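## Task

Spool the blue wire onto the reel as one continuous strand turning in a single direction, until only a small total length remains off the reel. Only wire lying between the two flanges counts, not wire beyond their rims or inside the middle hole. At the end the reel must lie flat and entirely within the painted ring, and neither the reel nor the wire may touch fixed hardware such as an arm's base. The result must stay in place without the robot holding it. Release, move the grippers away, and then declare completion yourself; any other way of ending fails.

## Robot and tools

Robot: two arms in a physics simulation, named left_arm and right_arm. The names are labels, not image sides. There are two scenes with the same robot and cameras, each with a fresh random layout. Loose objects may occasionally be nudged by an outside push.

Frame: one shared scene frame. Origin on the table top midway between the arms, +x out over the table, +z up, left_arm on the +y side. Each gripper's fingers point along its own +z and spread along its own y. end_effector_position is the spot between the finger pads, roughly 1 cm short of the tips.

The 16-number row: every command that moves an arm uses one flat list of 16 numbers covering both arms, even if only one moves. Order: left_arm x, y, z, qw, qx, qy, qz, opening, then right_arm x, y, z, qw, qx, qy, qz, opening. x, y, z are an absolute target position in metres in the scene frame; the quaternion is an absolute target orientation, w first. So each arm part is a pose, not an offset. Opening runs from -1 (closed) to +1 (fully open, 0.094 m). A row is refused if a target lies more than 0.6 m from that arm's last reported position along any gripper axis. Each control step the controller clips the target to within 70 mm and 16 degrees of the measured pose, then solves damped inverse kinematics, favouring position over orientation. To hold an orientation, repeat the same quaternion you sent before rather than copying the reported one, which drifts. An arm meant to stay still should get its whole last reported pose and the wanted opening in every call.

Tools:
- execute_actions: {"actions": [...], "pictures": bool}. The list holds at most one item. An empty list just returns the state. An action is {"rows": [row, ...], "steps": n}: 1 to 15 rows, steps 1 to 15 (default 15), each step 1/30 s, one row per step, last row repeated. A wait is {"steps": n} with n up to 300; it counts from the previous result, so thinking time is included. Refused calls send nothing.
- move: {"target": row, "speed": m/s}. Drives both grippers in straight lines to their poses in the row; paths finish together and last 0.5 to 10 s (cut off at 10 s). speed 0.002 to 0.5, default 0.25; turning capped at twice speed in rad/s. Opening is applied at the start. Paths ignore obstacles and the other arm. The result adds a "move:" line: ending (done, off_target, moving, held, fault) and limits (paced = target clipped; held = some steps blocked, after which the arm may jump faster than speed), plus each gripper's distance from its pose. If the ending names one arm, the other finished fine.
- wait: {"seconds": 0 to 10}, lets time run with no new command.
- zoom_image: {"camera": one of cam_high, cam_low, cam_left_wrist, cam_right_wrist, "region": [x0, y0, x1, y1]} in pixels of that camera's latest image, top-left is (0,0), at most 504 by 504.
- finished_scene: {"scene": 1 or 2}. Ends that scene irreversibly, reports success, and gives the next task. Replying with no tool call ends all scenes. After resuming from a summary, call execute_actions with an empty list to learn the scene and task.

Results: the state line reads left_arm: ... | right_arm: ... with each gripper's position and quaternion; printed positions can be inaccurate, especially when reaching far. Motions often stop a centimetre or more from the target, usually low. grip_measured is the finger opening on the command scale; the last Joint positions value is the opening in metres. Readings may be off by about 1 mm per gripper. "pose unreachable" names an arm whose command the clearance check altered or blocked; HELD marks steps not sent. "Hand target" shows where each gripper is currently being driven. After an action ends an arm continues only to its last clipped pose, so check and command the remainder. Joint torques are raw drive outputs, nonzero even in free air. FAULT lines report arm stops.

Joint ranges (rad), base to gripper: waist -2.880 to 2.880, shoulder 0.000 to 3.142, elbow 0.000 to 3.019, wrist pitch -1.693 to 1.571, wrist yaw -1.571 to 1.571, wrist roll -2.094 to 2.094. Elbows stop slightly before straight.

Gripping: to hold something, command an opening about 0.03 under grip_measured; a smaller gap holds more gently. Pads push up to roughly 50 to 62 N, less on thin parts under about 2 mm, with a brief spike at first contact.

Cameras: cam_high, cam_low, cam_left_wrist, cam_right_wrist, all 504x504, sent in that order; calibration (intrinsics, distortion, world-to-camera transforms) was supplied and may be off by a few degrees and millimetres. The simulation keeps running while you think.

Avoid: knocking anything off the table, dropping or slamming objects, hard pushes, arms striking or pressing each other, and holding loads long enough to overheat (MOTOR HOT at 85 °C, OVER-TEMPERATURE FAULT at 100 °C, where the arm goes limp). Smooth, quick, low-effort motion is preferred.

Each tool is called after "Call:" as name([rows], argument=value, ...), one row to a line, values as JSON.

## Session

Call:
execute_actions(actions=[])

Scene clock: 0.00 s of 8300.00 s.
left_arm: end_effector_position=(+0.2433, -0.0117, +0.1750) grip_measured=+1.000 end_effector_quat_wxyz=(-0.143, +0.983, +0.110, -0.027) | right_arm: end_effector_position=(+0.8768, -0.5126, +0.3768) grip_measured=+1.000 end_effector_quat_wxyz=(+0.470, +0.046, +0.846, +0.248)
Joint positions: left_arm=[-0.854  1.672  1.435 -1.618 -0.064  1.861  0.094] | right_arm=[-0.431  2.156  2.375 -0.792 -0.643  0.171  0.094]
Joint velocities: left_arm=[-0.024 -0.024 -0.002  0.022  0.066  0.007  0.   ] | right_arm=[-0.005 -0.005  0.012  0.007  0.037 -0.007  0.   ]
Joint torques (N m, as the arm reports them, + toward a larger angle): no reading
Motor temperatures (°C, as the motors report them): left_arm=[19 19 22 20 21 19] | right_arm=[19 19 22 20 21 22]
Hand target (left_arm): +0.246, -0.017, +0.179; -0.137, +0.984, +0.110, -0.024
Hand target (right_arm): +0.878, -0.513, +0.394; +0.484, +0.040, +0.839, +0.245

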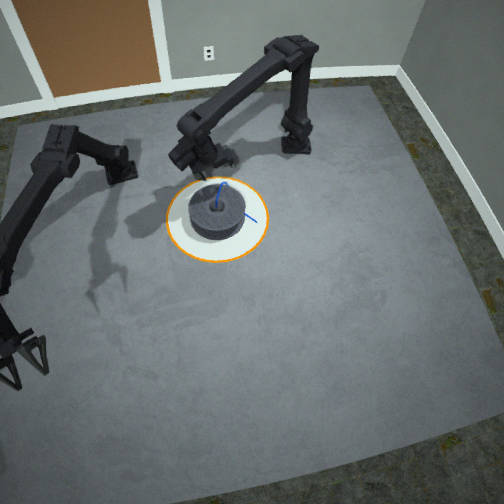

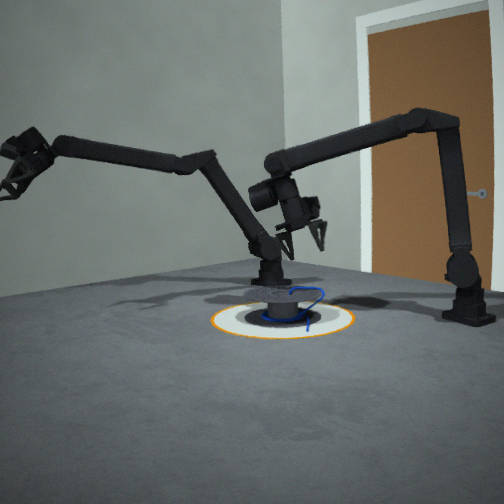

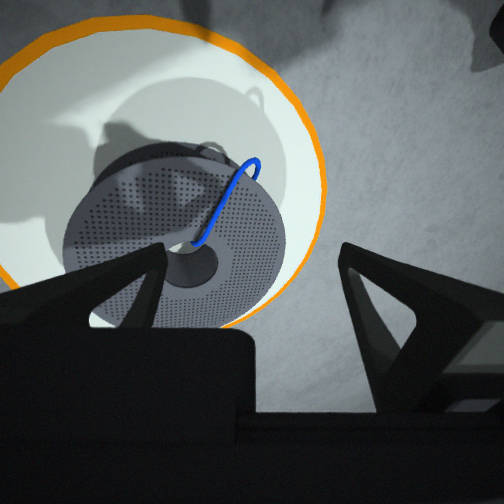

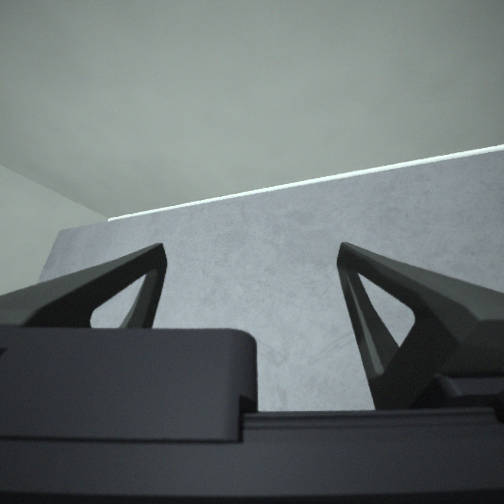

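Call:
zoom_image(camera="cam_low", region=[200, 270, 370, 350])

Call:
zoom_image(camera="cam_high", region=[160, 160, 280, 270])

Region (200, 270, 370, 350) of cam_low's 504x504 image, scaled by 2.965, with more detail than that image has; it fills the top 237 rows of this view, and the rest is white.

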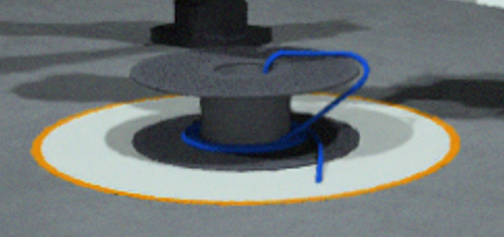

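Region (160, 160, 280, 270) of cam_high's 504x504 image, scaled by 4.200, with more detail than that image has; it fills the top 462 rows of this view, and the rest is white.

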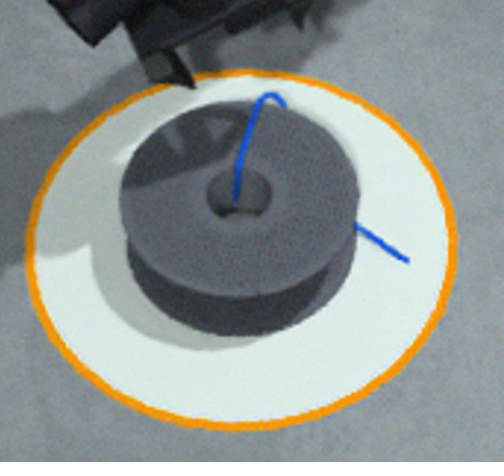

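Call:
move(target=[0.275,-0.018,0.16,0,0.199,0.98,0,0.2, 0.45,-0.30,0.25,0,0.383,0.924,0,-1])

Scene clock: 29.43 s of 8300.00 s.
left_arm: end_effector_position=(+0.2737, -0.0208, +0.1588) grip_measured=+0.203 end_effector_quat_wxyz=(-0.010, +0.210, +0.978, +0.004) | right_arm: end_effector_position=(+0.4614, -0.2993, +0.2435) grip_measured=-0.996 end_effector_quat_wxyz=(-0.005, +0.383, +0.924, +0.005)
Joint positions: left_arm=[-0.779  1.576  1.299 -1.314  0.008 -0.55   0.057] | right_arm=[ 0.019  1.444  1.377 -1.508 -0.014  0.939  0.   ]
Joint velocities: left_arm=[-0.024 -0.015  0.002 -0.007  0.007  0.037 -0.001] | right_arm=[-0.005 -0.005 -0.007  0.012 -0.095 -0.007  0.001]
Joint torques (N m, as the arm reports them, + toward a larger angle): left_arm=[  1.71 -17.14   7.55   0.68  -0.25  -0.26] | right_arm=[  0.98 -15.32   8.43  -0.39   0.1    0.18]
Motor temperatures (°C, as the motors report them): left_arm=[19 21 26 20 21 19] | right_arm=[19 23 28 20 21 22]
Hand target (left_arm): +0.275, -0.018, +0.161; -0.002, +0.200, +0.980, -0.001
Hand target (right_arm): +0.453, -0.296, +0.248; -0.006, +0.384, +0.923, +0.005
Off the commanded pose (left_arm): 0.003 m, 2 deg.
Off the commanded pose (right_arm): 0.013 m, 1 deg.
After step 90, 20.80 s passed at rest.
move: off_target (right_arm)
camera_calibration (this result's frames):
cam_left_wrist: T_world_to_cam=[[-0.407802, -0.913063, -0.00367993, 0.0920458], [-0.73213, 0.324578, 0.598861, 0.119035], [-0.545603, 0.246911, -0.800844, 0.405353], [0, 0, 0, 1]] pos_world=[0.345848, -0.0546786, 0.253678]
cam_right_wrist: T_world_to_cam=[[-0.704821, -0.709358, 0.00625386, 0.109269], [-0.567138, 0.568762, 0.595705, 0.288885], [-0.426125, 0.416318, -0.803179, 0.642667], [0, 0, 0, 1]] pos_world=[0.514709, -0.35435, 0.343403]

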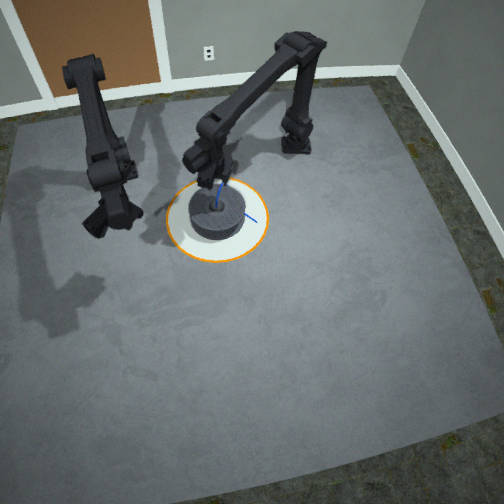

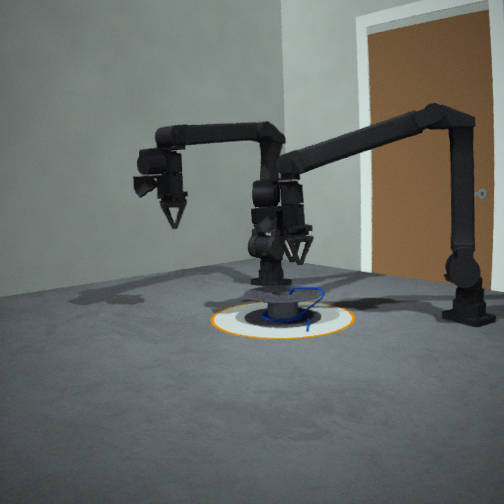

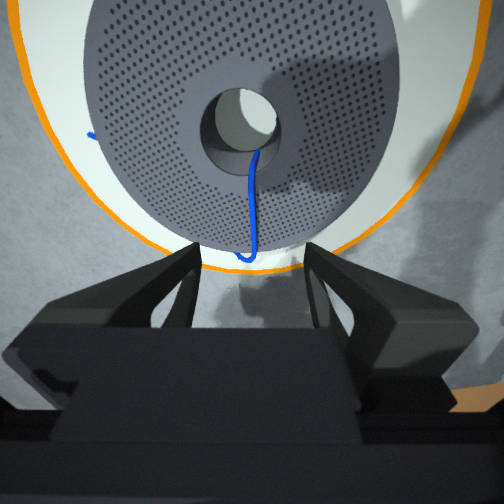

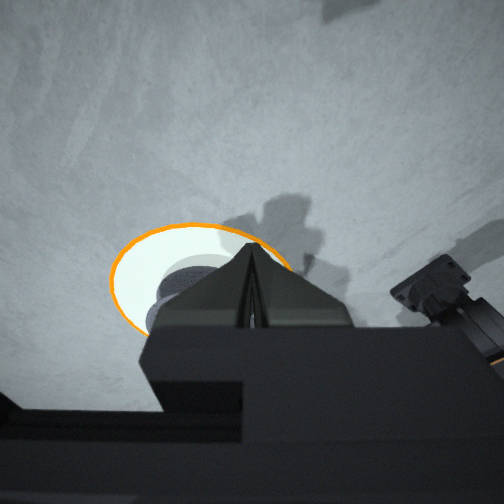

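Call:
move(target=[0.283,-0.022,0.09,0,0.199,0.98,0,-0.3, 0.45,-0.30,0.25,0,0.383,0.924,0,-1], speed=0.08)

Call:
zoom_image(camera="cam_low", region=[200, 240, 370, 350])

Scene clock: 34.37 s of 8300.00 s.
left_arm: end_effector_position=(+0.2787, -0.0271, +0.1007) grip_measured=-0.297 end_effector_quat_wxyz=(+0.002, +0.209, +0.978, -0.006) | right_arm: end_effector_position=(+0.4583, -0.3019, +0.2466) grip_measured=-0.996 end_effector_quat_wxyz=(+0.001, +0.384, +0.923, +0.002)
Joint positions: left_arm=[-0.779  1.629  1.203 -1.133  0.005 -0.553  0.033] | right_arm=[ 0.019  1.43   1.371 -1.508 -0.002  0.941  0.   ]
Joint velocities: left_arm=[-0.005 -0.005 -0.017 -0.017 -0.022 -0.022  0.   ] | right_arm=[ 0.005 -0.015 -0.007 -0.002  0.022 -0.022 -0.002]
Joint torques (N m, as the arm reports them, + toward a larger angle): left_arm=[  2.35 -14.69   7.45   0.76  -0.25  -0.19] | right_arm=[  0.7  -15.28   8.36  -0.37   0.21   0.12]
Motor temperatures (°C, as the motors report them): left_arm=[19 21 25 20 21 19] | right_arm=[19 22 28 20 21 22]
Hand target (left_arm): +0.284, -0.023, +0.090; +0.000, +0.199, +0.980, -0.000
Hand target (right_arm): +0.450, -0.300, +0.250; -0.000, +0.383, +0.924, -0.000
Off the commanded pose (left_arm): 0.013 m, 1 deg.
Off the commanded pose (right_arm): 0.009 m, 0 deg.
After step 90, 0.73 s passed at rest.
move: off_target (left_arm)
camera_calibration (this result's frames):
cam_left_wrist: T_world_to_cam=[[-0.405435, -0.914076, 0.00933663, 0.0861888], [-0.745068, 0.336355, 0.575968, 0.165731], [-0.529619, 0.226561, -0.817419, 0.359836], [0, 0, 0, 1]] pos_world=[0.349001, -0.0584864, 0.197877]
cam_right_wrist: T_world_to_cam=[[-0.705691, -0.708484, 0.00713551, 0.105779], [-0.571992, 0.575623, 0.584366, 0.293838], [-0.418121, 0.4083, -0.811459, 0.640896], [0, 0, 0, 1]] pos_world=[0.510692, -0.355875, 0.347598]

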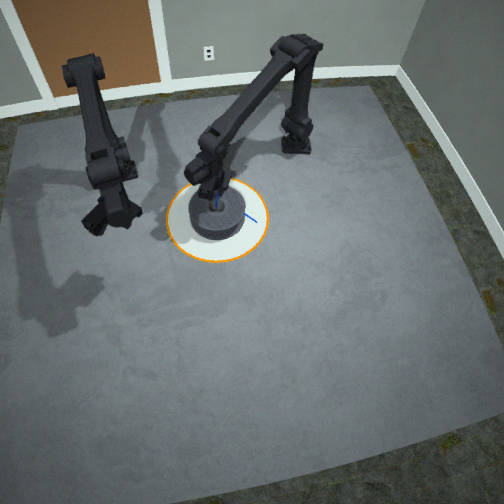

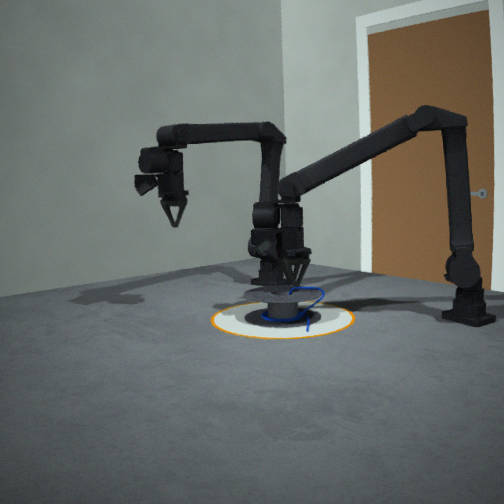

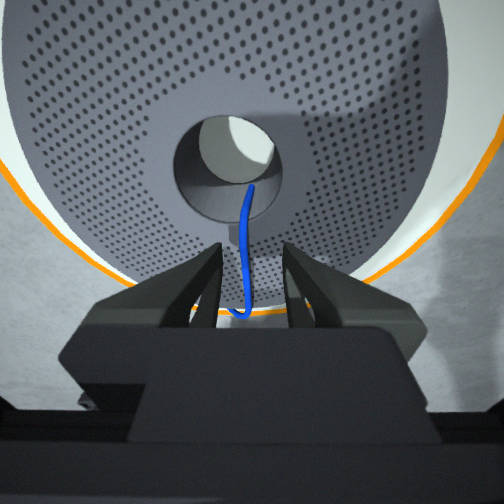

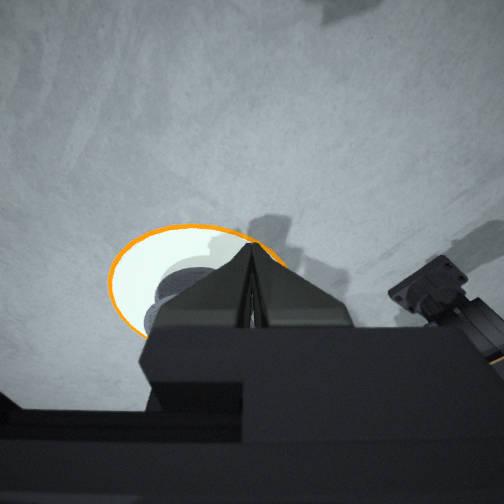

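Region (200, 240, 370, 350) of cam_low's 504x504 image, scaled by 2.965, with more detail than that image has; it fills the top 326 rows of this view, and the rest is white.

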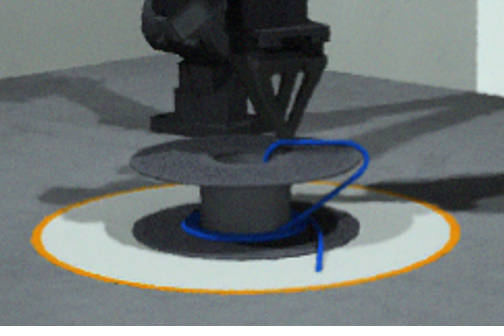

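Call:
move(target=[0.284,-0.018,0.068,0,0.199,0.98,0,-0.3, 0.45,-0.30,0.25,0,0.383,0.924,0,-1], speed=0.03)

Call:
zoom_image(camera="cam_low", region=[200, 240, 370, 350])

Scene clock: 39.97 s of 8300.00 s.
left_arm: end_effector_position=(+0.2802, -0.0251, +0.0859) grip_measured=-0.297 end_effector_quat_wxyz=(+0.008, +0.207, +0.978, -0.010) | right_arm: end_effector_position=(+0.4583, -0.3019, +0.2466) grip_measured=-0.996 end_effector_quat_wxyz=(+0.001, +0.384, +0.923, +0.002)
Joint positions: left_arm=[-0.774  1.636  1.168 -1.077  0.003 -0.553  0.033] | right_arm=[ 0.019  1.43   1.371 -1.508 -0.002  0.941  0.   ]
Joint velocities: left_arm=[-0.005  0.005  0.012 -0.002  0.022  0.095  0.001] | right_arm=[ 0.005  0.005  0.027 -0.012 -0.007 -0.007 -0.001]
Joint torques (N m, as the arm reports them, + toward a larger angle): left_arm=[  2.72 -13.4    6.69   0.93  -0.25  -0.12] | right_arm=[  0.69 -14.94   8.39  -0.38   0.2    0.12]
Motor temperatures (°C, as the motors report them): left_arm=[19 21 25 20 21 19] | right_arm=[19 22 27 20 21 22]
Hand target (left_arm): +0.284, -0.018, +0.068; +0.000, +0.199, +0.980, +0.000
Hand target (right_arm): +0.450, -0.300, +0.250; -0.000, +0.383, +0.924, -0.000
Off the commanded pose (left_arm): 0.020 m, 2 deg.
Off the commanded pose (right_arm): 0.009 m, 0 deg.
After step 90, 1.23 s passed at rest.
move: off_target (left_arm)
camera_calibration (this result's frames):
cam_left_wrist: T_world_to_cam=[[-0.401343, -0.915788, 0.0160155, 0.0869157], [-0.751829, 0.339374, 0.565313, 0.17766], [-0.523142, 0.214843, -0.824721, 0.346546], [0, 0, 0, 1]] pos_world=[0.349746, -0.0551501, 0.183978]
cam_right_wrist: T_world_to_cam=[[-0.705691, -0.708484, 0.00713551, 0.105779], [-0.571992, 0.575623, 0.584366, 0.293838], [-0.418121, 0.4083, -0.811459, 0.640896], [0, 0, 0, 1]] pos_world=[0.510692, -0.355875, 0.347598]

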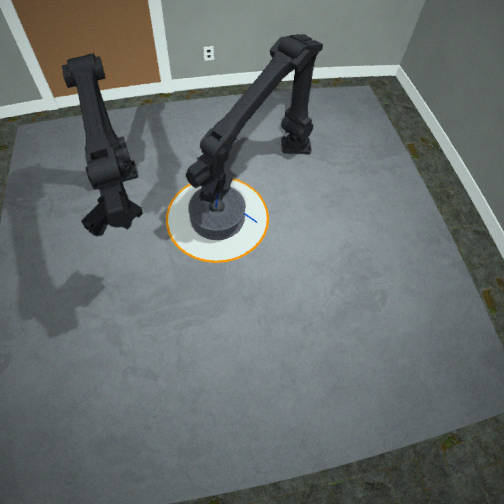

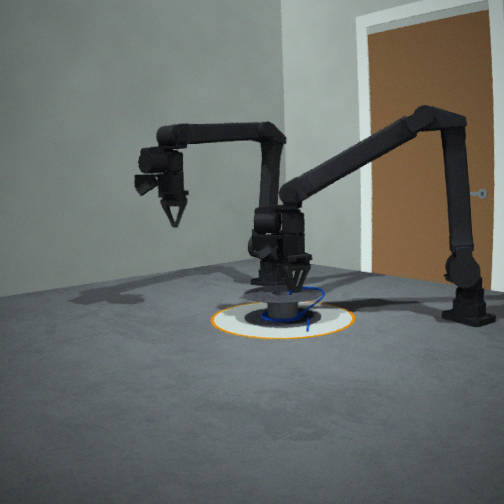

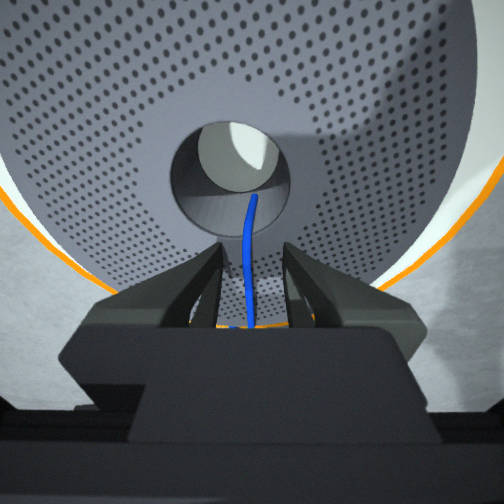

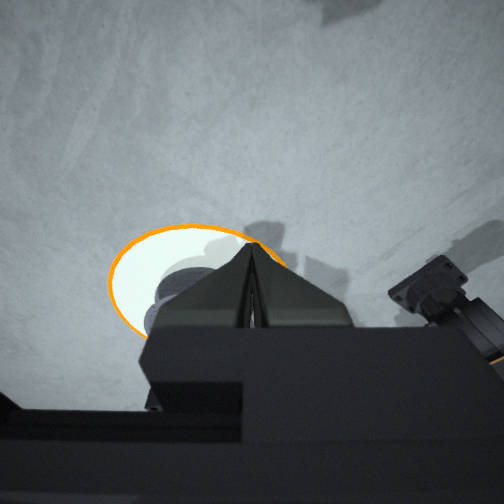

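Region (200, 240, 370, 350) of cam_low's 504x504 image, scaled by 2.965, with more detail than that image has; it fills the top 326 rows of this view, and the rest is white.

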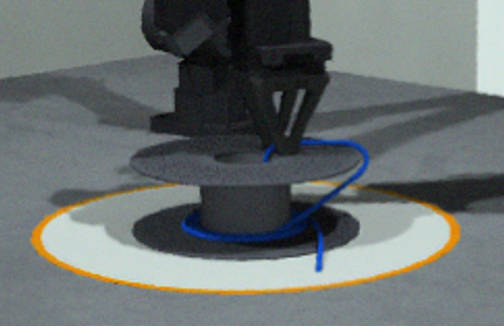

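Probably touching the flange (elbow torque dropped). Close.

Call:
move(target=[0.282,-0.022,0.078,0,0.199,0.98,0,-1, 0.45,-0.30,0.25,0,0.383,0.924,0,-1], speed=0.03)

Scene clock: 43.47 s of 8300.00 s.
left_arm: end_effector_position=(+0.2802, -0.0251, +0.0859) grip_measured=-0.951 end_effector_quat_wxyz=(+0.008, +0.207, +0.978, -0.010) | right_arm: end_effector_position=(+0.4583, -0.3019, +0.2466) grip_measured=-0.996 end_effector_quat_wxyz=(+0.001, +0.384, +0.923, +0.002)
Joint positions: left_arm=[-0.774  1.636  1.168 -1.077  0.003 -0.553  0.002] | right_arm=[ 0.019  1.43   1.371 -1.508 -0.002  0.941  0.   ]
Joint velocities: left_arm=[-0.005 -0.015 -0.002  0.002 -0.022  0.007 -0.   ] | right_arm=[-0.005  0.034 -0.002 -0.002  0.022  0.037 -0.   ]
Joint torques (N m, as the arm reports them, + toward a larger angle): left_arm=[  1.86 -14.2    8.33  -0.34  -0.24  -0.22] | right_arm=[  0.68 -14.96   8.39  -0.38   0.2    0.12]
Motor temperatures (°C, as the motors report them): left_arm=[19 21 25 20 21 19] | right_arm=[19 22 27 20 21 22]
Hand target (left_arm): +0.282, -0.022, +0.078; +0.000, +0.199, +0.980, +0.000
Hand target (right_arm): +0.450, -0.300, +0.250; -0.000, +0.383, +0.924, -0.000
Off the commanded pose (left_arm): 0.009 m, 2 deg.
Off the commanded pose (right_arm): 0.009 m, 0 deg.
move: done
camera_calibration (this result's frames):
cam_left_wrist: T_world_to_cam=[[-0.401343, -0.915788, 0.0160155, 0.0869157], [-0.751829, 0.339374, 0.565313, 0.17766], [-0.523142, 0.214843, -0.824721, 0.346546], [0, 0, 0, 1]] pos_world=[0.349746, -0.0551501, 0.183978]
cam_right_wrist: T_world_to_cam=[[-0.705691, -0.708484, 0.00713551, 0.105779], [-0.571992, 0.575623, 0.584366, 0.293838], [-0.418121, 0.4083, -0.811459, 0.640896], [0, 0, 0, 1]] pos_world=[0.510692, -0.355875, 0.347598]

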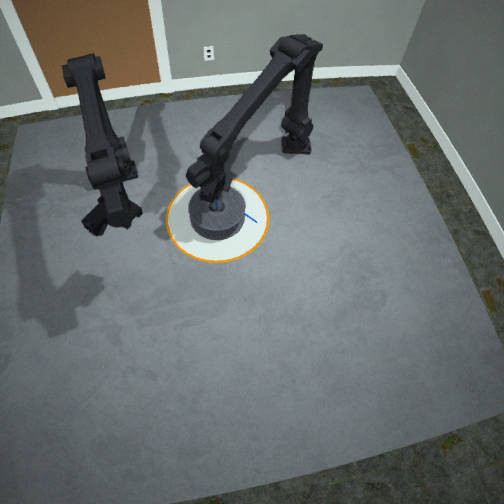

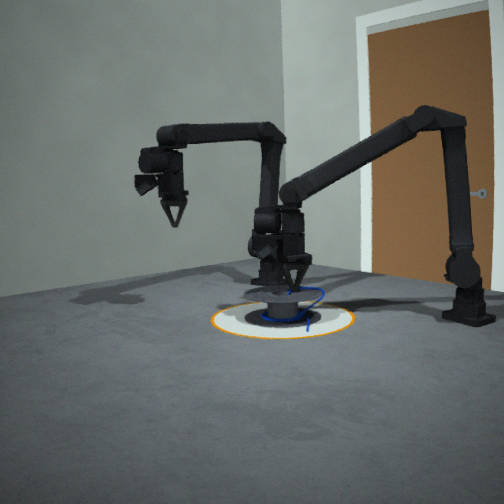

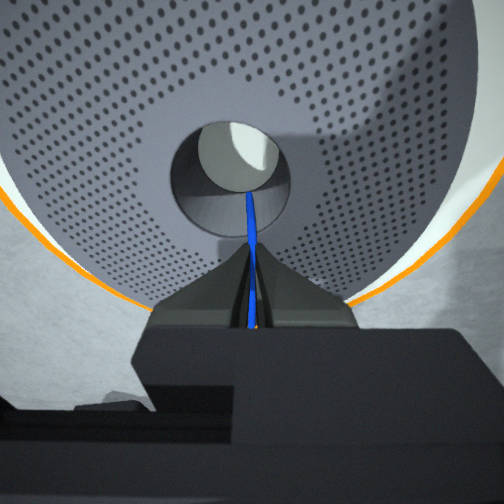

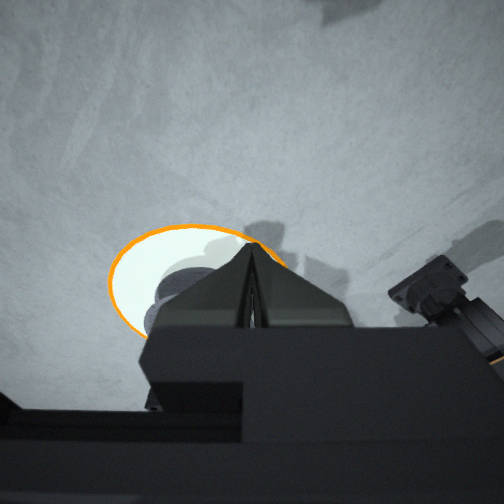

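Call:
move(target=[0.25,-0.02,0.125,0,0.4,0.917,0,-1, 0.45,-0.30,0.25,0,0.383,0.924,0,-1], speed=0.06)

Call:
move(target=[0.18,-0.05,0.09,0,0.766,0.643,0,-1, 0.45,-0.30,0.25,0,0.383,0.924,0,-1], speed=0.06)

Call:
zoom_image(camera="cam_low", region=[200, 240, 370, 350])

Scene clock: 53.67 s of 8300.00 s.
left_arm: end_effector_position=(+0.2531, -0.0145, +0.1138) grip_measured=-0.951 end_effector_quat_wxyz=(-0.007, +0.386, +0.923, +0.002) | right_arm: end_effector_position=(+0.4583, -0.3019, +0.2466) grip_measured=-0.996 end_effector_quat_wxyz=(+0.001, +0.384, +0.923, +0.002)
Joint positions: left_arm=[-0.812  1.57   1.168 -1.182  0.003 -0.214  0.002] | right_arm=[ 0.019  1.43   1.371 -1.508 -0.002  0.941  0.   ]
Joint velocities: left_arm=[ 0.015  0.005  0.007 -0.012 -0.081 -0.007 -0.   ] | right_arm=[-0.005  0.005 -0.012  0.002  0.007  0.007 -0.   ]
Joint torques (N m, as the arm reports them, + toward a larger angle): left_arm=[  0.26 -16.39   9.4   -0.68  -0.18   0.05] | right_arm=[  0.72 -14.91   8.38  -0.39   0.2    0.12]
Motor temperatures (°C, as the motors report them): left_arm=[19 21 26 20 21 19] | right_arm=[19 22 27 20 21 22]
Hand target (left_arm): +0.249, -0.019, +0.125; -0.000, +0.400, +0.917, -0.000
Hand target (right_arm): +0.450, -0.300, +0.250; -0.000, +0.383, +0.924, -0.000
Off the commanded pose (left_arm): 0.013 m, 2 deg.
Off the commanded pose (right_arm): 0.009 m, 0 deg.
After step 90, 3.50 s passed at rest.
move: off_target (left_arm)
camera_calibration (this result's frames):
cam_left_wrist: T_world_to_cam=[[-0.709617, -0.704588, -0.0000466805, 0.168212], [-0.567293, 0.571303, 0.593121, 0.0913581], [-0.417879, 0.420915, -0.805113, 0.327225], [0, 0, 0, 1]] pos_world=[0.307933, -0.0714072, 0.209275]
cam_right_wrist: T_world_to_cam=[[-0.705691, -0.708484, 0.00713551, 0.105779], [-0.571992, 0.575623, 0.584366, 0.293838], [-0.418121, 0.4083, -0.811459, 0.640896], [0, 0, 0, 1]] pos_world=[0.510692, -0.355875, 0.347598]

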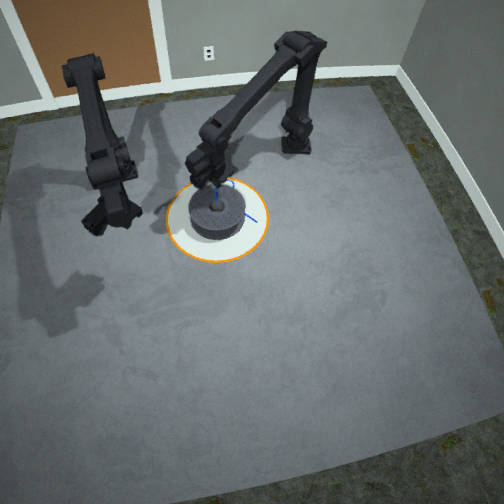

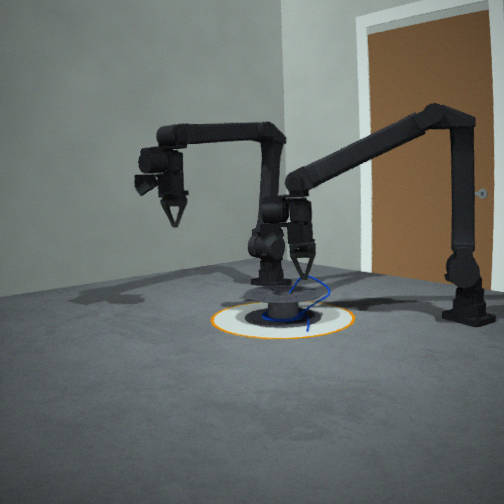

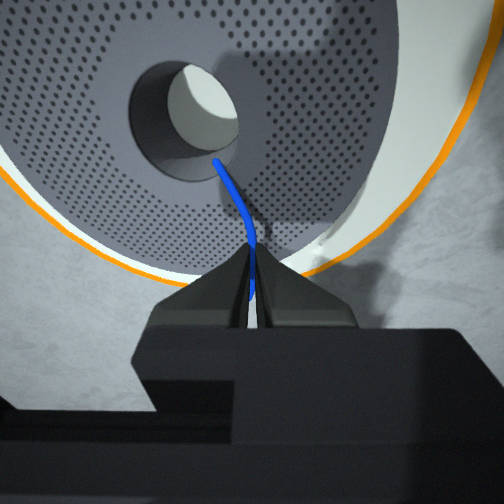

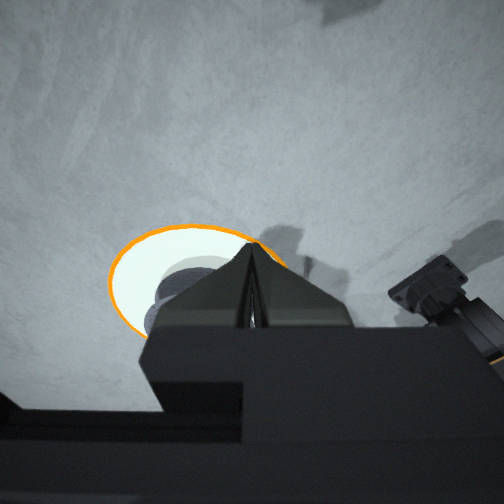

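Scene clock: 61.87 s of 8300.00 s.
left_arm: end_effector_position=(+0.1852, -0.0492, +0.1004) grip_measured=-0.951 end_effector_quat_wxyz=(+0.004, +0.756, +0.654, -0.003) | right_arm: end_effector_position=(+0.4583, -0.3019, +0.2466) grip_measured=-0.996 end_effector_quat_wxyz=(+0.001, +0.384, +0.923, +0.002)
Joint positions: left_arm=[-0.986  1.57   1.129 -1.12   0.003  0.535  0.002] | right_arm=[ 0.019  1.43   1.371 -1.508 -0.002  0.941  0.   ]
Joint velocities: left_arm=[ 0.005  0.005 -0.022 -0.012 -0.037  0.022 -0.   ] | right_arm=[-0.005 -0.005  0.007 -0.007 -0.007 -0.007 -0.001]
Joint torques (N m, as the arm reports them, + toward a larger angle): left_arm=[  0.08 -13.53   7.1    0.75   0.     0.06] | right_arm=[  0.74 -14.95   8.39  -0.38   0.2    0.12]
Motor temperatures (°C, as the motors report them): left_arm=[19 21 26 20 21 19] | right_arm=[19 22 27 20 21 22]
Hand target (left_arm): +0.179, -0.050, +0.090; -0.001, +0.766, +0.643, -0.002
Hand target (right_arm): +0.450, -0.300, +0.250; -0.000, +0.383, +0.924, -0.000
Off the commanded pose (left_arm): 0.012 m, 2 deg.
Off the commanded pose (right_arm): 0.009 m, 0 deg.
move: off_target (left_arm)
camera_calibration (this result's frames):
cam_left_wrist: T_world_to_cam=[[-0.990023, 0.140879, -0.0026083, 0.189404], [0.11395, 0.811396, 0.573281, -0.0317403], [0.0828796, 0.567264, -0.819355, 0.218515], [0, 0, 0, 1]] pos_world=[0.173021, -0.124885, 0.197731]
cam_right_wrist: T_world_to_cam=[[-0.705691, -0.708484, 0.00713551, 0.105779], [-0.571992, 0.575623, 0.584366, 0.293838], [-0.418121, 0.4083, -0.811459, 0.640896], [0, 0, 0, 1]] pos_world=[0.510692, -0.355875, 0.347598]

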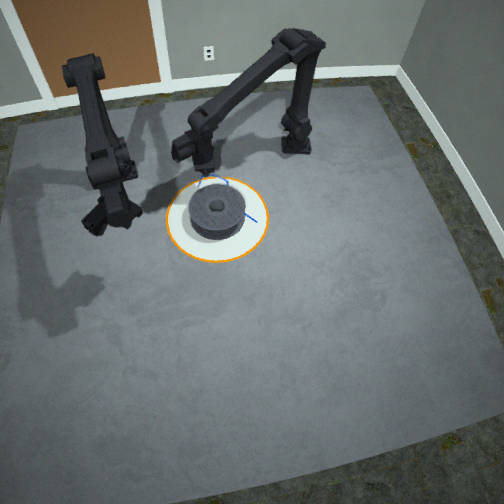

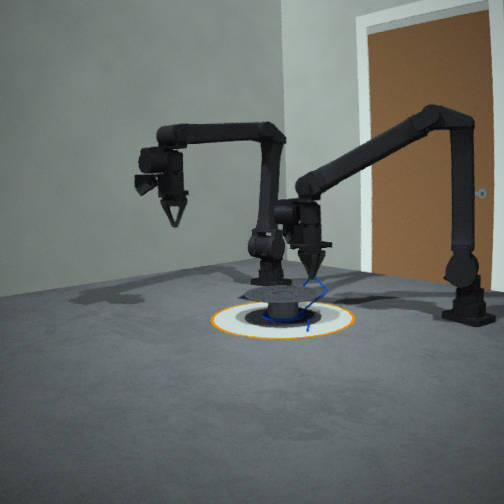

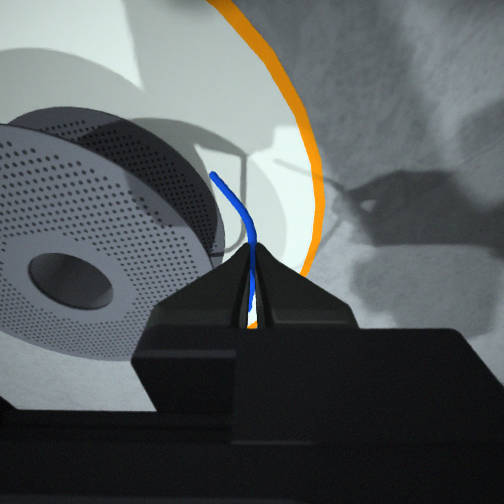

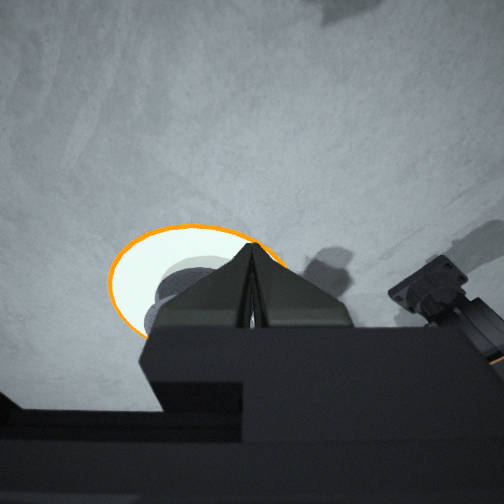

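Region (200, 240, 370, 350) of cam_low's 504x504 image, scaled by 2.965, with more detail than that image has; it fills the top 326 rows of this view, and the rest is white.

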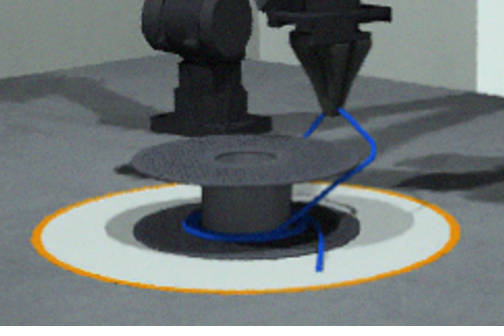

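Call:
move(target=[0.185,-0.085,0.03,0,0.707,0.707,0,-1, 0.45,-0.30,0.25,0,0.383,0.924,0,-1], speed=0.05)

Call:
zoom_image(camera="cam_low", region=[200, 240, 370, 350])

Scene clock: 69.20 s of 8300.00 s.
left_arm: end_effector_position=(+0.1860, -0.0727, +0.0322) grip_measured=-0.951 end_effector_quat_wxyz=(-0.009, +0.708, +0.706, +0.002) | right_arm: end_effector_position=(+0.4583, -0.3019, +0.2466) grip_measured=-0.996 end_effector_quat_wxyz=(+0.001, +0.384, +0.923, +0.002)
Joint positions: left_arm=[-1.004  1.73   1.129 -0.989  0.003  0.375  0.002] | right_arm=[ 0.019  1.43   1.371 -1.508 -0.002  0.941  0.   ]
Joint velocities: left_arm=[ 0.005 -0.015 -0.002 -0.022 -0.051 -0.037  0.   ] | right_arm=[-0.015  0.005  0.007  0.002 -0.007 -0.007 -0.   ]
Joint torques (N m, as the arm reports them, + toward a larger angle): left_arm=[  0.19 -15.04   9.13   0.76  -0.12  -0.26] | right_arm=[  0.69 -14.93   8.39  -0.38   0.2    0.12]
Motor temperatures (°C, as the motors report them): left_arm=[19 21 26 20 21 19] | right_arm=[19 22 27 20 21 22]
Hand target (left_arm): +0.185, -0.086, +0.030; -0.000, +0.707, +0.707, -0.000
Hand target (right_arm): +0.450, -0.300, +0.250; -0.000, +0.383, +0.924, -0.000
Off the commanded pose (left_arm): 0.013 m, 1 deg.
Off the commanded pose (right_arm): 0.009 m, 0 deg.
After step 90, 2.43 s passed at rest.
move: off_target (left_arm)
camera_calibration (this result's frames):
cam_left_wrist: T_world_to_cam=[[-0.999958, -0.000657784, 0.00918744, 0.18446], [0.0049299, 0.804335, 0.594155, 0.0453947], [-0.00778061, 0.594176, -0.804298, 0.194258], [0, 0, 0, 1]] pos_world=[0.18574, -0.151814, 0.127575]
cam_right_wrist: T_world_to_cam=[[-0.705691, -0.708484, 0.00713551, 0.105779], [-0.571992, 0.575623, 0.584366, 0.293838], [-0.418121, 0.4083, -0.811459, 0.640896], [0, 0, 0, 1]] pos_world=[0.510692, -0.355875, 0.347598]

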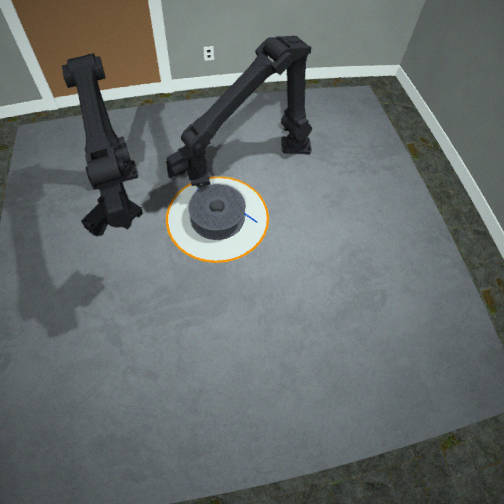

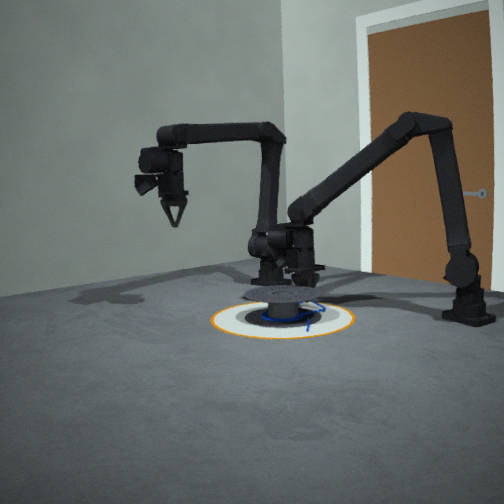

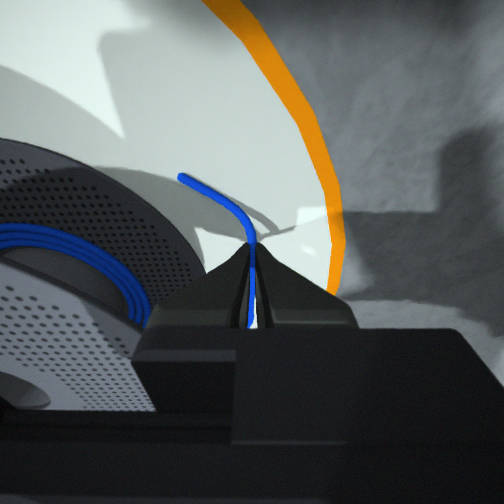

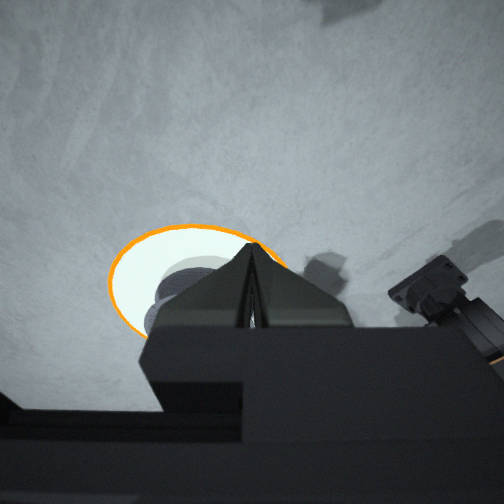

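Region (200, 240, 370, 350) of cam_low's 504x504 image, scaled by 2.965, with more detail than that image has; it fills the top 326 rows of this view, and the rest is white.

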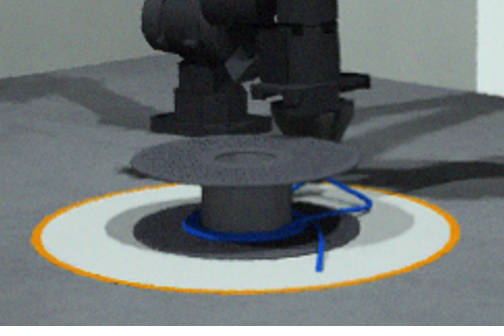

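Call:
move(target=[0.185,-0.08,0.03,0,0.707,0.707,0,-0.75, 0.45,-0.30,0.25,0,0.383,0.924,0,-1], speed=0.05)

Call:
move(target=[0.18,-0.03,0.22,0,0.707,0.707,0,-0.75, 0.45,-0.30,0.25,0,0.383,0.924,0,-1], speed=0.12)

Scene clock: 73.67 s of 8300.00 s.
left_arm: end_effector_position=(+0.1865, -0.0740, +0.0322) grip_measured=-0.753 end_effector_quat_wxyz=(-0.006, +0.707, +0.707, +0.001) | right_arm: end_effector_position=(+0.4583, -0.3019, +0.2466) grip_measured=-0.996 end_effector_quat_wxyz=(+0.001, +0.384, +0.923, +0.002)
Joint positions: left_arm=[-1.004  1.73   1.129 -0.983  0.003  0.373  0.012] | right_arm=[ 0.019  1.43   1.371 -1.508 -0.002  0.941  0.   ]
Joint velocities: left_arm=[ 0.005 -0.005  0.022 -0.007  0.066 -0.051  0.   ] | right_arm=[ 0.005  0.015 -0.007 -0.002 -0.037 -0.037  0.   ]
Joint torques (N m, as the arm reports them, + toward a larger angle): left_arm=[  0.7  -16.13   7.66   0.69  -0.12  -0.21] | right_arm=[  0.75 -14.92   8.38  -0.39   0.2    0.12]
Motor temperatures (°C, as the motors report them): left_arm=[19 21 26 20 21 19] | right_arm=[19 22 27 20 21 22]
Hand target (left_arm): +0.185, -0.080, +0.030; -0.000, +0.707, +0.707, -0.000
Hand target (right_arm): +0.450, -0.300, +0.250; -0.000, +0.383, +0.924, -0.000
Off the commanded pose (left_arm): 0.007 m, 1 deg.
Off the commanded pose (right_arm): 0.009 m, 0 deg.
After step 90, 0.77 s passed at rest.
move: done
camera_calibration (this result's frames):
cam_left_wrist: T_world_to_cam=[[-0.999972, -0.00252163, 0.00709111, 0.184903], [0.00214679, 0.807488, 0.58988, 0.0473491], [-0.00721345, 0.589879, -0.80746, 0.194701], [0, 0, 0, 1]] pos_world=[0.186201, -0.152617, 0.127971]
cam_right_wrist: T_world_to_cam=[[-0.705691, -0.708484, 0.00713551, 0.105779], [-0.571992, 0.575623, 0.584366, 0.293838], [-0.418121, 0.4083, -0.811459, 0.640896], [0, 0, 0, 1]] pos_world=[0.510692, -0.355875, 0.347598]

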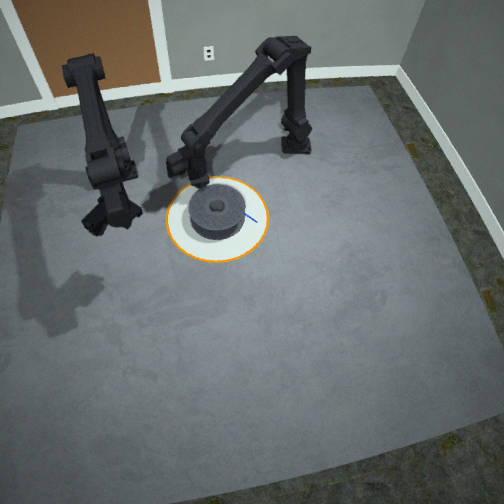

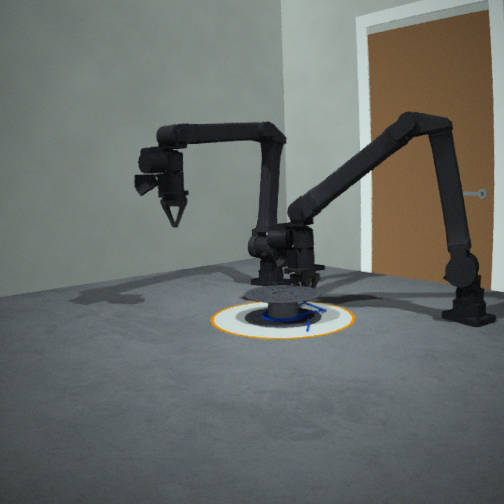

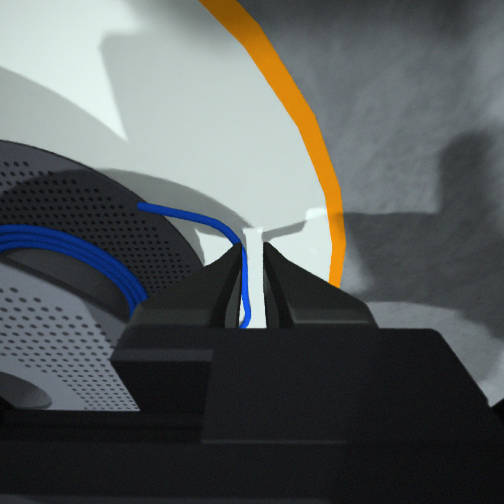

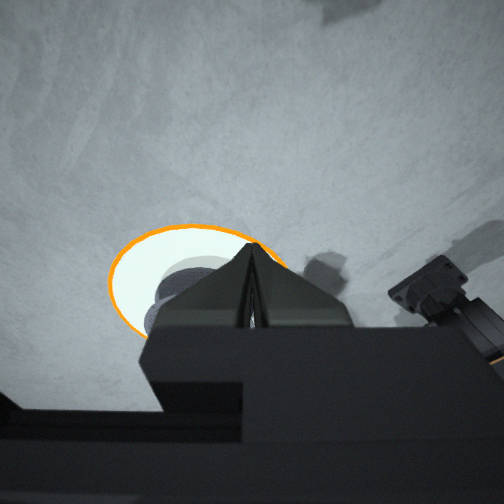

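Scene clock: 75.67 s of 8300.00 s.
left_arm: end_effector_position=(+0.1686, -0.0179, +0.2008) grip_measured=-0.753 end_effector_quat_wxyz=(-0.018, +0.707, +0.707, +0.006) | right_arm: end_effector_position=(+0.4583, -0.3019, +0.2466) grip_measured=-0.996 end_effector_quat_wxyz=(+0.001, +0.384, +0.923, +0.002)
Joint positions: left_arm=[-0.995  1.429  1.249 -1.428  0.003  0.38   0.012] | right_arm=[ 0.019  1.43   1.371 -1.508 -0.002  0.941  0.   ]
Joint velocities: left_arm=[-0.015 -0.005  0.012 -0.002 -0.081 -0.022  0.001] | right_arm=[ 0.005  0.005 -0.007 -0.012  0.022 -0.022 -0.   ]
Joint torques (N m, as the arm reports them, + toward a larger angle): left_arm=[  2.57 -13.66  12.95  -0.73  -0.16   0.01] | right_arm=[  0.69 -14.92   8.39  -0.38   0.2    0.12]
Motor temperatures (°C, as the motors report them): left_arm=[19 22 26 20 21 19] | right_arm=[19 22 27 20 21 22]
Hand target (left_arm): +0.179, -0.026, +0.220; +0.001, +0.707, +0.707, +0.000
Hand target (right_arm): +0.450, -0.300, +0.250; -0.000, +0.383, +0.924, -0.000
Off the commanded pose (left_arm): 0.025 m, 2 deg.
Off the commanded pose (right_arm): 0.009 m, 0 deg.
move: off_target (left_arm)
camera_calibration (this result's frames):
cam_left_wrist: T_world_to_cam=[[-0.999861, -0.00431161, 0.0160842, 0.16412], [0.00636906, 0.793435, 0.608621, -0.102102], [-0.0153859, 0.608639, -0.793298, 0.296506], [0, 0, 0, 1]] pos_world=[0.169309, -0.098746, 0.29472]
cam_right_wrist: T_world_to_cam=[[-0.705691, -0.708484, 0.00713551, 0.105779], [-0.571992, 0.575623, 0.584366, 0.293838], [-0.418121, 0.4083, -0.811459, 0.640896], [0, 0, 0, 1]] pos_world=[0.510692, -0.355875, 0.347598]

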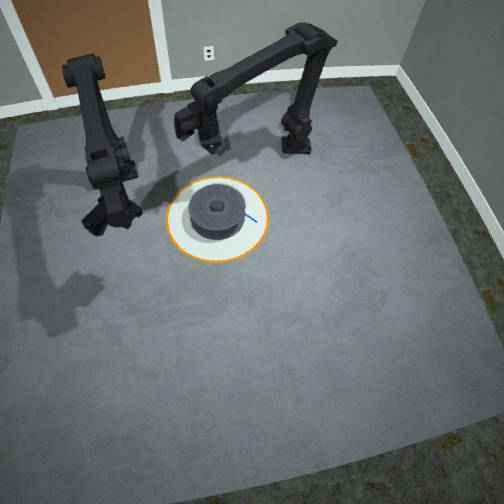

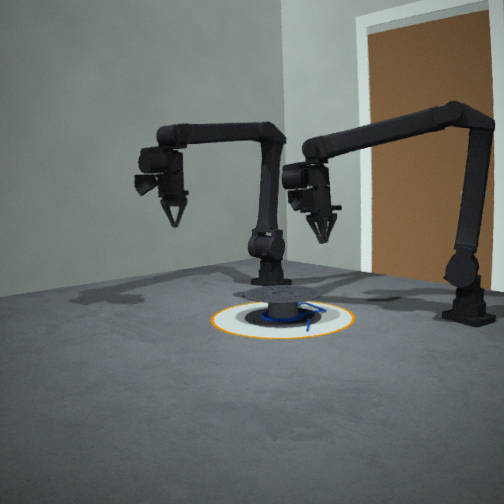

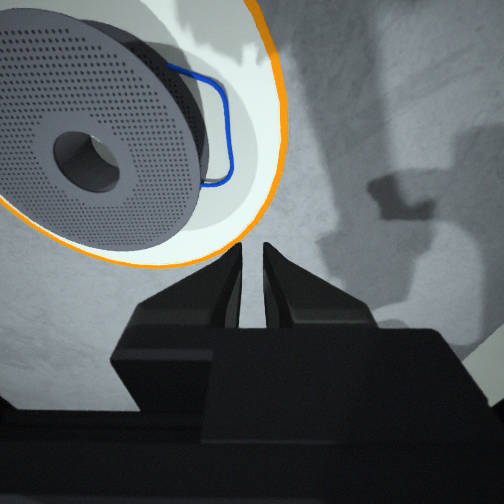

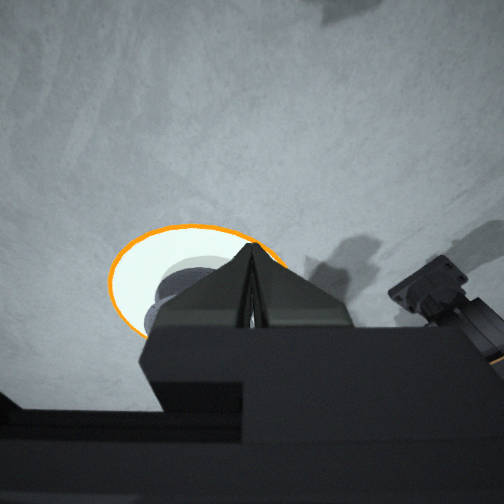

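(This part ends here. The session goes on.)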